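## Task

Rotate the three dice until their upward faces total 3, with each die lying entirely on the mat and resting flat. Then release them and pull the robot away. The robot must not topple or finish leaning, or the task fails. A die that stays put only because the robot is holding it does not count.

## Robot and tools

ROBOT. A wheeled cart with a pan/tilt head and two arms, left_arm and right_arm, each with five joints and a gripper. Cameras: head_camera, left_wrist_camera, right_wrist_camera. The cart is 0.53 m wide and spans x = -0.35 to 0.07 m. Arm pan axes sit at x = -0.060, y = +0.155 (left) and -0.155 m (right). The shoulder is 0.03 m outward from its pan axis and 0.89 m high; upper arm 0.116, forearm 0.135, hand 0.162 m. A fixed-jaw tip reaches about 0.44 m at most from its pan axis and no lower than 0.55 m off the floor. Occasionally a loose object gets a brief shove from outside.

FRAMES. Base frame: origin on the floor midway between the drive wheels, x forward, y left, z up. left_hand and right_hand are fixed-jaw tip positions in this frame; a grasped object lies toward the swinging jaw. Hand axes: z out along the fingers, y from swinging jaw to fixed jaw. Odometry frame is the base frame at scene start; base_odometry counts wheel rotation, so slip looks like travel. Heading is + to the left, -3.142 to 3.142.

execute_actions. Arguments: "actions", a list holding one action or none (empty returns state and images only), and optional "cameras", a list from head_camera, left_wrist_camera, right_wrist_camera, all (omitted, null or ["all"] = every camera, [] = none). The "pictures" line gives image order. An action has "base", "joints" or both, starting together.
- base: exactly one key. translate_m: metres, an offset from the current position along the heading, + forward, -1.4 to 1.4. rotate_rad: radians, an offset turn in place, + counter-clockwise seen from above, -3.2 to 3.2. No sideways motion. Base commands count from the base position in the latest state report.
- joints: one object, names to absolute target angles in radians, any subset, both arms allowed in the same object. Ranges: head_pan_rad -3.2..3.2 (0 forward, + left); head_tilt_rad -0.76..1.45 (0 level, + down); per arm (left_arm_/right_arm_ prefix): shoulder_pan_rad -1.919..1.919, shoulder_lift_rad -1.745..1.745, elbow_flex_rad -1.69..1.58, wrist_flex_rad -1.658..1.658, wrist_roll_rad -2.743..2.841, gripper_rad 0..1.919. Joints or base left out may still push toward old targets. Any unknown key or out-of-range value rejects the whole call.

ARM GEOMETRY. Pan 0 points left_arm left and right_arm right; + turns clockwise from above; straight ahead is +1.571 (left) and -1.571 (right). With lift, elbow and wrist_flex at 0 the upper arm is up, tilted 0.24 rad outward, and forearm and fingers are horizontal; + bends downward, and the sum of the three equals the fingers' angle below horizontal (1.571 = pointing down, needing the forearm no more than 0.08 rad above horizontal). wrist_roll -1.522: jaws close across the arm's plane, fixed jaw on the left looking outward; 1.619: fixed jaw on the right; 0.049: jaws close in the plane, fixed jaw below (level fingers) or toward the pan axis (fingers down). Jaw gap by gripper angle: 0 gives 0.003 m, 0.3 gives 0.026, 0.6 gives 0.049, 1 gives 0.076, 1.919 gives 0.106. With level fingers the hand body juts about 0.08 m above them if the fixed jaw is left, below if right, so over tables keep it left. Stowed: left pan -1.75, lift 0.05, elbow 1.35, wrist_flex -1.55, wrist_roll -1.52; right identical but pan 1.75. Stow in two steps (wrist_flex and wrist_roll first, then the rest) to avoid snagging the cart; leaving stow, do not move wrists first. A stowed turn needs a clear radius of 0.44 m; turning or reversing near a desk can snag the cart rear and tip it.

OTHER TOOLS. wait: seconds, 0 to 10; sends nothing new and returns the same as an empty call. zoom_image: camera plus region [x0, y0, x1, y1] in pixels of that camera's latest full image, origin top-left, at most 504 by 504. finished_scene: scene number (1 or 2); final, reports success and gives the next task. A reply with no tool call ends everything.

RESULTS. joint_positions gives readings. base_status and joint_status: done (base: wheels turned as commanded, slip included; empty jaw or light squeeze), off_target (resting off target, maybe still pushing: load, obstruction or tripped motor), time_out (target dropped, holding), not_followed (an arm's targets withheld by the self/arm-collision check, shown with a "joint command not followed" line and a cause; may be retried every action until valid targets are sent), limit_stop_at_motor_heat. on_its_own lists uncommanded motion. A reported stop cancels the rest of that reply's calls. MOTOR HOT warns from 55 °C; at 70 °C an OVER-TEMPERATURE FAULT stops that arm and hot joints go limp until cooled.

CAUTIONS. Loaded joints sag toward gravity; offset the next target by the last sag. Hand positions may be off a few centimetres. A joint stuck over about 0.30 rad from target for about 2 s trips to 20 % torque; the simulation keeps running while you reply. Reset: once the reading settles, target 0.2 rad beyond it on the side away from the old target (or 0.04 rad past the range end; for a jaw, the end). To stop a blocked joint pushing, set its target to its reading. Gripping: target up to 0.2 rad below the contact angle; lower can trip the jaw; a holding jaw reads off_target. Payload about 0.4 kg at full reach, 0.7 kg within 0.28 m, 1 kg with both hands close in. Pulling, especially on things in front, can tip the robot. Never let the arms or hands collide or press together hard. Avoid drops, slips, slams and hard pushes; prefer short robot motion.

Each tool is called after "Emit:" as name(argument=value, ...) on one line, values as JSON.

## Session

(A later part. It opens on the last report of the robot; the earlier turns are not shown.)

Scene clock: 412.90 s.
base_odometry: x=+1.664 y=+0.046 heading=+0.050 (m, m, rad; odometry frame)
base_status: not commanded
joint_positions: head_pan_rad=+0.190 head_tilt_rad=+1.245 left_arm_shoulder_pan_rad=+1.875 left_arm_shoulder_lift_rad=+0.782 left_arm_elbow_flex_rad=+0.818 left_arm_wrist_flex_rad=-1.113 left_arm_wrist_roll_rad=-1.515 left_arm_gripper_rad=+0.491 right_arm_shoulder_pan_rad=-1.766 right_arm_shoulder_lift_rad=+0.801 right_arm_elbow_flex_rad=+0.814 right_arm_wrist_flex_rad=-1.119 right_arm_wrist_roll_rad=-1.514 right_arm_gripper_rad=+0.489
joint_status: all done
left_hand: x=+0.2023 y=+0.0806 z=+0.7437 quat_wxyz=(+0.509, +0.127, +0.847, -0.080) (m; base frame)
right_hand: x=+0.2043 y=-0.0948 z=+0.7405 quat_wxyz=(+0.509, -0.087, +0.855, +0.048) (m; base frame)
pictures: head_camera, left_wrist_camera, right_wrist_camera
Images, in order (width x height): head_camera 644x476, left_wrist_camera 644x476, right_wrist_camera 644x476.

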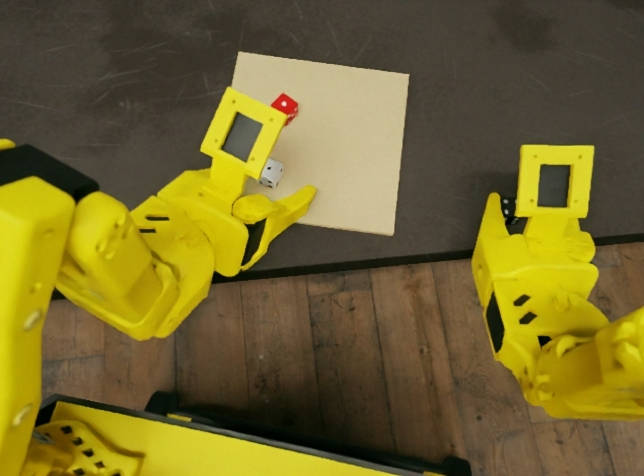

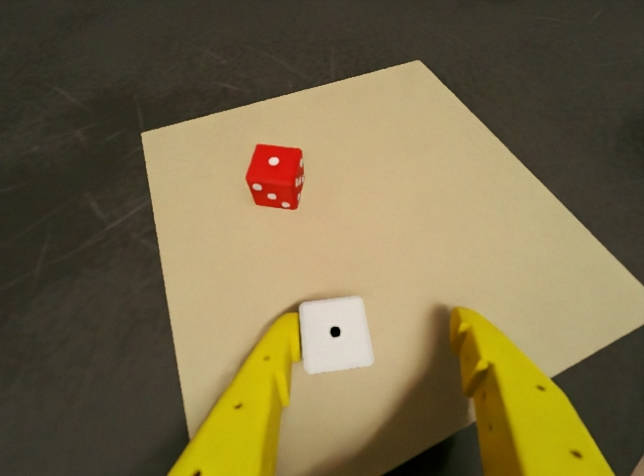

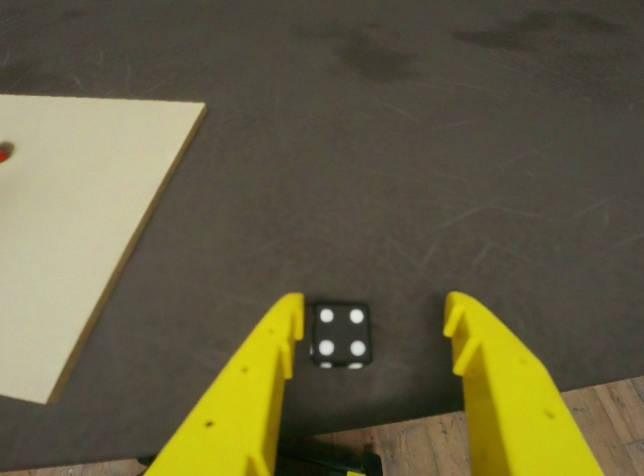

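Emit:
execute_actions(actions=[{"joints": {"left_arm_shoulder_lift_rad": -0.4, "right_arm_elbow_flex_rad": -0.51}}], cameras=[])

Emit:
execute_actions(actions=[{"joints": {"left_arm_shoulder_pan_rad": 0.9, "right_arm_shoulder_lift_rad": 0.72, "right_arm_wrist_flex_rad": 1.29, "right_arm_gripper_rad": 0.6}}], cameras=["head_camera", "right_wrist_camera"])

Scene clock: 422.80 s.
base_odometry: x=+1.664 y=+0.046 heading=+0.050 (m, m, rad; odometry frame)
base_status: not commanded
joint_positions: head_pan_rad=+0.190 head_tilt_rad=+1.245 left_arm_shoulder_pan_rad=+1.875 left_arm_shoulder_lift_rad=-0.369 left_arm_elbow_flex_rad=+0.818 left_arm_wrist_flex_rad=-1.113 left_arm_wrist_roll_rad=-1.515 left_arm_gripper_rad=+0.492 right_arm_shoulder_pan_rad=-1.766 right_arm_shoulder_lift_rad=+0.817 right_arm_elbow_flex_rad=-0.469 right_arm_wrist_flex_rad=-1.122 right_arm_wrist_roll_rad=-1.514 right_arm_gripper_rad=+0.490
joint_status: all done
left_hand: x=+0.1965 y=+0.0825 z=+1.0537 quat_wxyz=(+0.888, +0.065, +0.434, -0.140) (m; base frame)
right_hand: x=+0.3066 y=-0.0745 z=+1.0215 quat_wxyz=(+0.918, -0.039, +0.386, +0.086) (m; base frame)
pictures: none
No camera images: the call's "cameras" was empty. Leave "cameras" out to get every camera's image.

Scene clock: 425.13 s.
base_odometry: x=+1.664 y=+0.046 heading=+0.050 (m, m, rad; odometry frame)
base_status: not commanded
joint_positions: head_pan_rad=+0.190 head_tilt_rad=+1.245 left_arm_shoulder_pan_rad=+0.909 left_arm_shoulder_lift_rad=-0.369 left_arm_elbow_flex_rad=+0.818 left_arm_wrist_flex_rad=-1.113 left_arm_wrist_roll_rad=-1.515 left_arm_gripper_rad=+0.492 right_arm_shoulder_pan_rad=-1.766 right_arm_shoulder_lift_rad=+0.778 right_arm_elbow_flex_rad=-0.475 right_arm_wrist_flex_rad=+1.283 right_arm_wrist_roll_rad=-1.514 right_arm_gripper_rad=+0.590
joint_status: all done
left_hand: x=+0.1454 y=+0.3248 z=+1.0537 quat_wxyz=(+0.851, -0.144, +0.414, +0.289) (m; base frame)
right_hand: x=+0.1904 y=-0.0975 z=+0.7586 quat_wxyz=(-0.008, -0.102, +0.995, -0.001) (m; base frame)
pictures: head_camera, right_wrist_camera
Images, in order (width x height): head_camera 644x476, right_wrist_camera 644x476.

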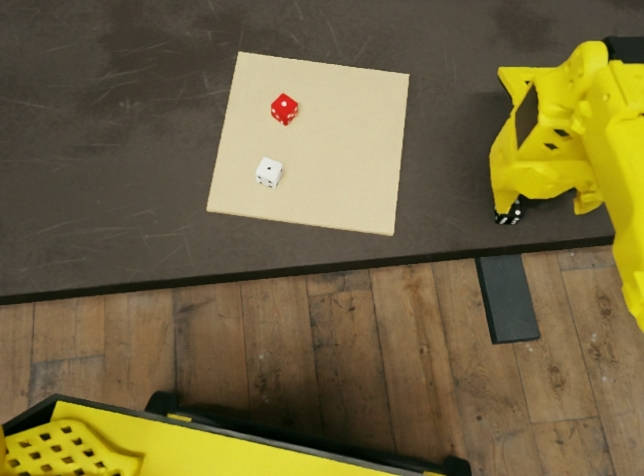

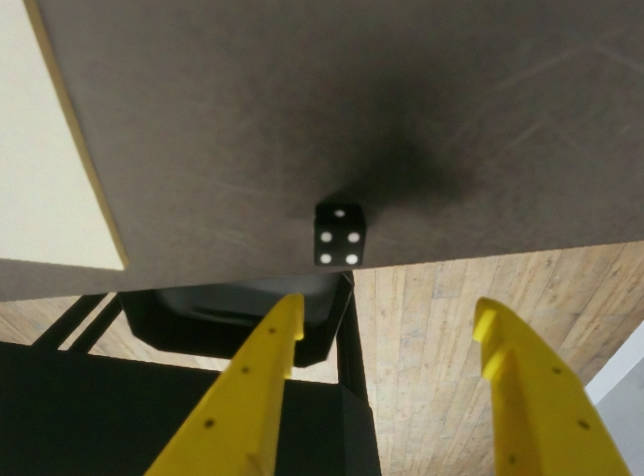

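Emit:
execute_actions(actions=[{"joints": {"right_arm_shoulder_lift_rad": 0.88, "right_arm_elbow_flex_rad": -0.54, "right_arm_wrist_flex_rad": 1.167}}], cameras=["right_wrist_camera"])

Scene clock: 433.53 s.
base_odometry: x=+1.664 y=+0.046 heading=+0.050 (m, m, rad; odometry frame)
base_status: not commanded
joint_positions: head_pan_rad=+0.190 head_tilt_rad=+1.245 left_arm_shoulder_pan_rad=+0.909 left_arm_shoulder_lift_rad=-0.370 left_arm_elbow_flex_rad=+0.818 left_arm_wrist_flex_rad=-1.113 left_arm_wrist_roll_rad=-1.515 left_arm_gripper_rad=+0.492 right_arm_shoulder_pan_rad=-1.766 right_arm_shoulder_lift_rad=+0.903 right_arm_elbow_flex_rad=-0.505 right_arm_wrist_flex_rad=+1.175 right_arm_wrist_roll_rad=-1.514 right_arm_gripper_rad=+0.590
joint_status: all done
left_hand: x=+0.1452 y=+0.3246 z=+1.0541 quat_wxyz=(+0.851, -0.144, +0.413, +0.289) (m; base frame)
right_hand: x=+0.1956 y=-0.0965 z=+0.7338 quat_wxyz=(+0.000, -0.102, +0.995, +0.000) (m; base frame)
pictures: right_wrist_camera
Images, in order (width x height): right_wrist_camera 644x476.

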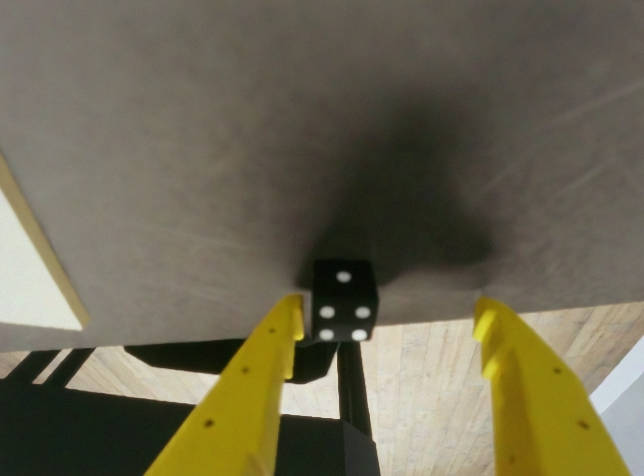

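Emit:
execute_actions(actions=[{"joints": {"right_arm_gripper_rad": 0.05}}], cameras=["right_wrist_camera"])

Emit:
execute_actions(actions=[{"joints": {"right_arm_shoulder_lift_rad": 0.0, "right_arm_wrist_flex_rad": -0.86}}], cameras=[])

Emit:
execute_actions(actions=[{"base": {"rotate_rad": 0.58}, "joints": {"right_arm_shoulder_lift_rad": 0.335, "right_arm_elbow_flex_rad": 1.0, "head_pan_rad": -0.3}}], cameras=["head_camera", "right_wrist_camera"])

Scene clock: 449.27 s.
base_odometry: x=+1.664 y=+0.046 heading=+0.050 (m, m, rad; odometry frame)
base_status: not commanded
joint_positions: head_pan_rad=+0.190 head_tilt_rad=+1.245 left_arm_shoulder_pan_rad=+0.909 left_arm_shoulder_lift_rad=-0.370 left_arm_elbow_flex_rad=+0.818 left_arm_wrist_flex_rad=-1.113 left_arm_wrist_roll_rad=-1.515 left_arm_gripper_rad=+0.492 right_arm_shoulder_pan_rad=-1.766 right_arm_shoulder_lift_rad=+0.903 right_arm_elbow_flex_rad=-0.505 right_arm_wrist_flex_rad=+1.175 right_arm_wrist_roll_rad=-1.514 right_arm_gripper_rad=+0.175
joint_status: right_arm_gripper_rad off_target (ended at +0.175, target +0.050)
left_hand: x=+0.1452 y=+0.3246 z=+1.0541 quat_wxyz=(+0.851, -0.144, +0.413, +0.289) (m; base frame)
right_hand: x=+0.1956 y=-0.0965 z=+0.7338 quat_wxyz=(+0.000, -0.102, +0.995, +0.000) (m; base frame)
pictures: right_wrist_camera
Images, in order (width x height): right_wrist_camera 644x476.

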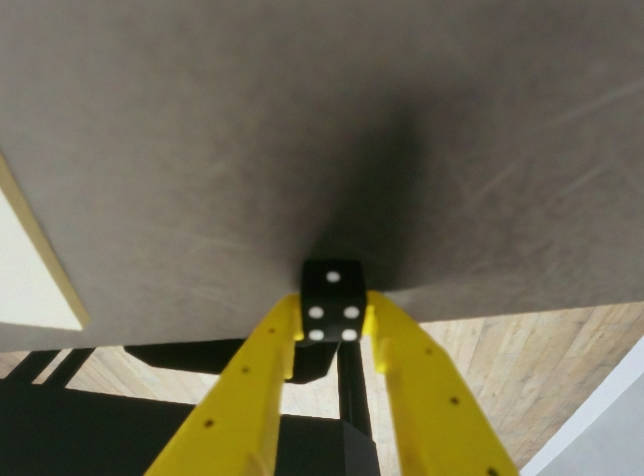

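Scene clock: 451.37 s.
base_odometry: x=+1.664 y=+0.046 heading=+0.050 (m, m, rad; odometry frame)
base_status: not commanded
joint_positions: head_pan_rad=+0.190 head_tilt_rad=+1.245 left_arm_shoulder_pan_rad=+0.909 left_arm_shoulder_lift_rad=-0.370 left_arm_elbow_flex_rad=+0.818 left_arm_wrist_flex_rad=-1.113 left_arm_wrist_roll_rad=-1.515 left_arm_gripper_rad=+0.492 right_arm_shoulder_pan_rad=-1.766 right_arm_shoulder_lift_rad=+0.039 right_arm_elbow_flex_rad=-0.505 right_arm_wrist_flex_rad=-0.852 right_arm_wrist_roll_rad=-1.514 right_arm_gripper_rad=+0.175
joint_status: all done
left_hand: x=+0.1452 y=+0.3246 z=+1.0541 quat_wxyz=(+0.851, -0.144, +0.413, +0.289) (m; base frame)
right_hand: x=+0.1556 y=-0.1044 z=+1.2261 quat_wxyz=(+0.988, -0.013, +0.125, +0.093) (m; base frame)
pictures: none
No camera images: the call's "cameras" was empty. Leave "cameras" out to get every camera's image.

Scene clock: 453.00 s.
base_odometry: x=+1.663 y=+0.046 heading=+0.629 (m, m, rad; odometry frame)
base_status: done
joint_positions: head_pan_rad=-0.290 head_tilt_rad=+1.245 left_arm_shoulder_pan_rad=+0.908 left_arm_shoulder_lift_rad=-0.370 left_arm_elbow_flex_rad=+0.818 left_arm_wrist_flex_rad=-1.113 left_arm_wrist_roll_rad=-1.515 left_arm_gripper_rad=+0.492 right_arm_shoulder_pan_rad=-1.768 right_arm_shoulder_lift_rad=+0.358 right_arm_elbow_flex_rad=+0.999 right_arm_wrist_flex_rad=-0.853 right_arm_wrist_roll_rad=-1.514 right_arm_gripper_rad=+0.175
joint_status: all done
left_hand: x=+0.1450 y=+0.3250 z=+1.0541 quat_wxyz=(+0.851, -0.144, +0.413, +0.290) (m; base frame)
right_hand: x=+0.2034 y=-0.0945 z=+0.7811 quat_wxyz=(+0.506, -0.088, +0.857, +0.048) (m; base frame)
pictures: head_camera, right_wrist_camera
Images, in order (width x height): head_camera 644x476, right_wrist_camera 644x476.

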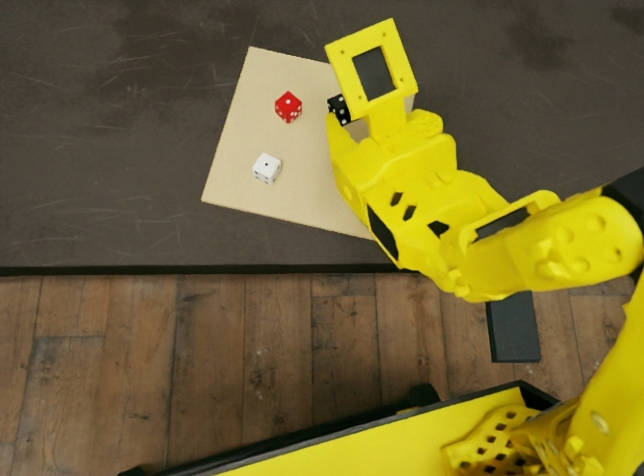

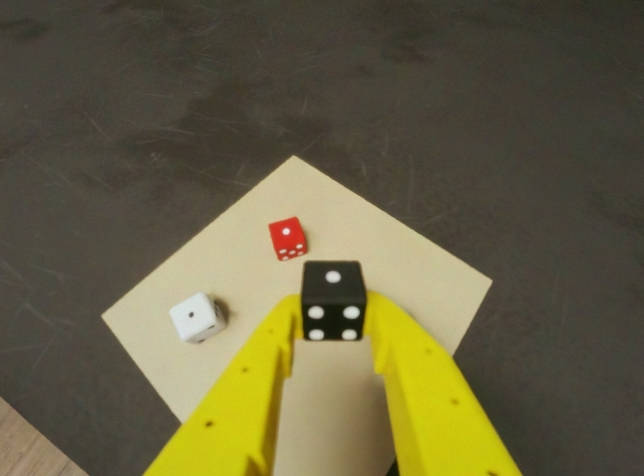

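Emit:
execute_actions(actions=[{"joints": {"right_arm_shoulder_lift_rad": 0.72, "right_arm_elbow_flex_rad": 0.825, "right_arm_wrist_flex_rad": -1.098}}], cameras=["head_camera", "right_wrist_camera"])

Scene clock: 456.33 s.
base_odometry: x=+1.663 y=+0.046 heading=+0.629 (m, m, rad; odometry frame)
base_status: not commanded
joint_positions: head_pan_rad=-0.290 head_tilt_rad=+1.245 left_arm_shoulder_pan_rad=+0.908 left_arm_shoulder_lift_rad=-0.370 left_arm_elbow_flex_rad=+0.818 left_arm_wrist_flex_rad=-1.113 left_arm_wrist_roll_rad=-1.515 left_arm_gripper_rad=+0.492 right_arm_shoulder_pan_rad=-1.768 right_arm_shoulder_lift_rad=+0.731 right_arm_elbow_flex_rad=+0.845 right_arm_wrist_flex_rad=-1.082 right_arm_wrist_roll_rad=-1.514 right_arm_gripper_rad=+0.175
joint_status: all done
left_hand: x=+0.1450 y=+0.3250 z=+1.0541 quat_wxyz=(+0.851, -0.144, +0.413, +0.290) (m; base frame)
right_hand: x=+0.2054 y=-0.0941 z=+0.7479 quat_wxyz=(+0.511, -0.088, +0.854, +0.048) (m; base frame)
pictures: head_camera, right_wrist_camera
Images, in order (width x height): head_camera 644x476, right_wrist_camera 644x476.

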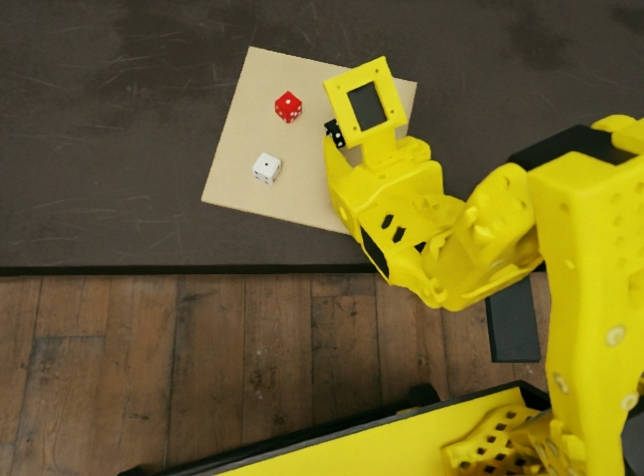

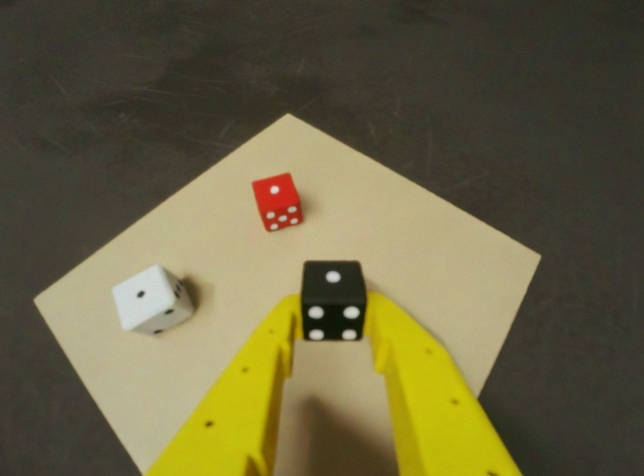

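Emit:
execute_actions(actions=[{"joints": {"right_arm_shoulder_lift_rad": 0.77, "right_arm_elbow_flex_rad": 0.80, "right_arm_wrist_flex_rad": -1.127}}], cameras=[])

Emit:
execute_actions(actions=[{"joints": {"right_arm_gripper_rad": 0.5}}], cameras=["right_wrist_camera"])

Emit:
execute_actions(actions=[{"joints": {"right_arm_shoulder_lift_rad": -0.4}}], cameras=["head_camera"])

Scene clock: 460.13 s.
base_odometry: x=+1.663 y=+0.046 heading=+0.629 (m, m, rad; odometry frame)
base_status: not commanded
joint_positions: head_pan_rad=-0.290 head_tilt_rad=+1.245 left_arm_shoulder_pan_rad=+0.908 left_arm_shoulder_lift_rad=-0.370 left_arm_elbow_flex_rad=+0.818 left_arm_wrist_flex_rad=-1.113 left_arm_wrist_roll_rad=-1.515 left_arm_gripper_rad=+0.492 right_arm_shoulder_pan_rad=-1.768 right_arm_shoulder_lift_rad=+0.781 right_arm_elbow_flex_rad=+0.818 right_arm_wrist_flex_rad=-1.111 right_arm_wrist_roll_rad=-1.514 right_arm_gripper_rad=+0.175
joint_status: all done
left_hand: x=+0.1450 y=+0.3250 z=+1.0541 quat_wxyz=(+0.851, -0.144, +0.413, +0.290) (m; base frame)
right_hand: x=+0.2056 y=-0.0941 z=+0.7436 quat_wxyz=(+0.513, -0.088, +0.853, +0.049) (m; base frame)
pictures: none
No camera images: the call's "cameras" was empty. Leave "cameras" out to get every camera's image.

Scene clock: 460.90 s.
base_odometry: x=+1.663 y=+0.046 heading=+0.629 (m, m, rad; odometry frame)
base_status: not commanded
joint_positions: head_pan_rad=-0.290 head_tilt_rad=+1.245 left_arm_shoulder_pan_rad=+0.908 left_arm_shoulder_lift_rad=-0.370 left_arm_elbow_flex_rad=+0.818 left_arm_wrist_flex_rad=-1.113 left_arm_wrist_roll_rad=-1.515 left_arm_gripper_rad=+0.492 right_arm_shoulder_pan_rad=-1.768 right_arm_shoulder_lift_rad=+0.781 right_arm_elbow_flex_rad=+0.818 right_arm_wrist_flex_rad=-1.111 right_arm_wrist_roll_rad=-1.514 right_arm_gripper_rad=+0.489
joint_status: all done
left_hand: x=+0.1450 y=+0.3250 z=+1.0541 quat_wxyz=(+0.851, -0.144, +0.413, +0.290) (m; base frame)
right_hand: x=+0.2056 y=-0.0941 z=+0.7436 quat_wxyz=(+0.513, -0.088, +0.853, +0.049) (m; base frame)
pictures: right_wrist_camera
Images, in order (width x height): right_wrist_camera 644x476.

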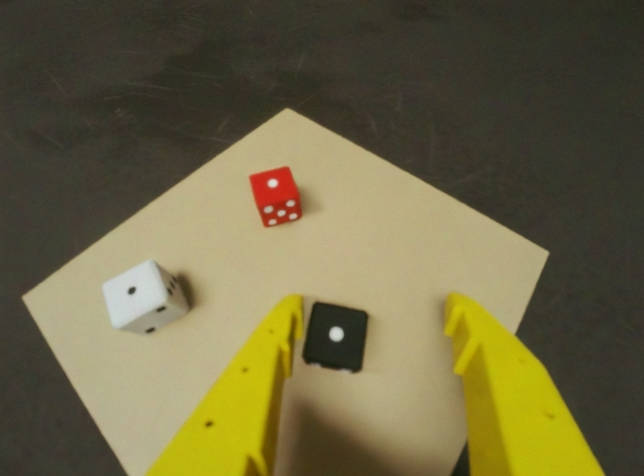

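Scene clock: 462.40 s.
base_odometry: x=+1.663 y=+0.046 heading=+0.629 (m, m, rad; odometry frame)
base_status: not commanded
joint_positions: head_pan_rad=-0.290 head_tilt_rad=+1.245 left_arm_shoulder_pan_rad=+0.908 left_arm_shoulder_lift_rad=-0.370 left_arm_elbow_flex_rad=+0.818 left_arm_wrist_flex_rad=-1.113 left_arm_wrist_roll_rad=-1.515 left_arm_gripper_rad=+0.492 right_arm_shoulder_pan_rad=-1.768 right_arm_shoulder_lift_rad=-0.368 right_arm_elbow_flex_rad=+0.818 right_arm_wrist_flex_rad=-1.113 right_arm_wrist_roll_rad=-1.514 right_arm_gripper_rad=+0.490
joint_status: all done
left_hand: x=+0.1450 y=+0.3250 z=+1.0541 quat_wxyz=(+0.851, -0.144, +0.413, +0.290) (m; base frame)
right_hand: x=+0.1999 y=-0.0952 z=+1.0534 quat_wxyz=(+0.894, -0.045, +0.437, +0.085) (m; base frame)
pictures: head_camera
Images, in order (width x height): head_camera 644x476.

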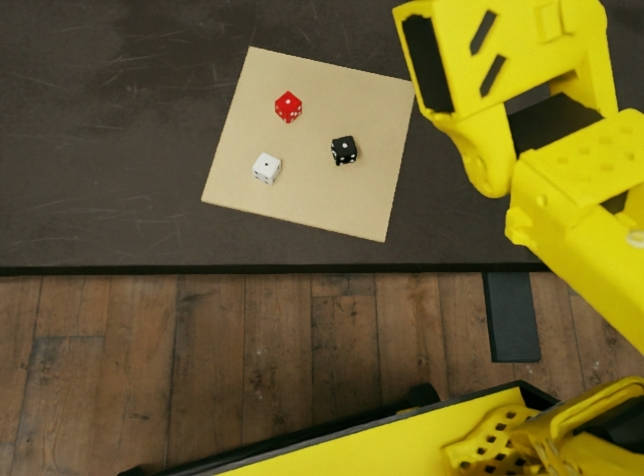

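Emit:
finished_scene(scene=1)

The scene is finished: the task was done.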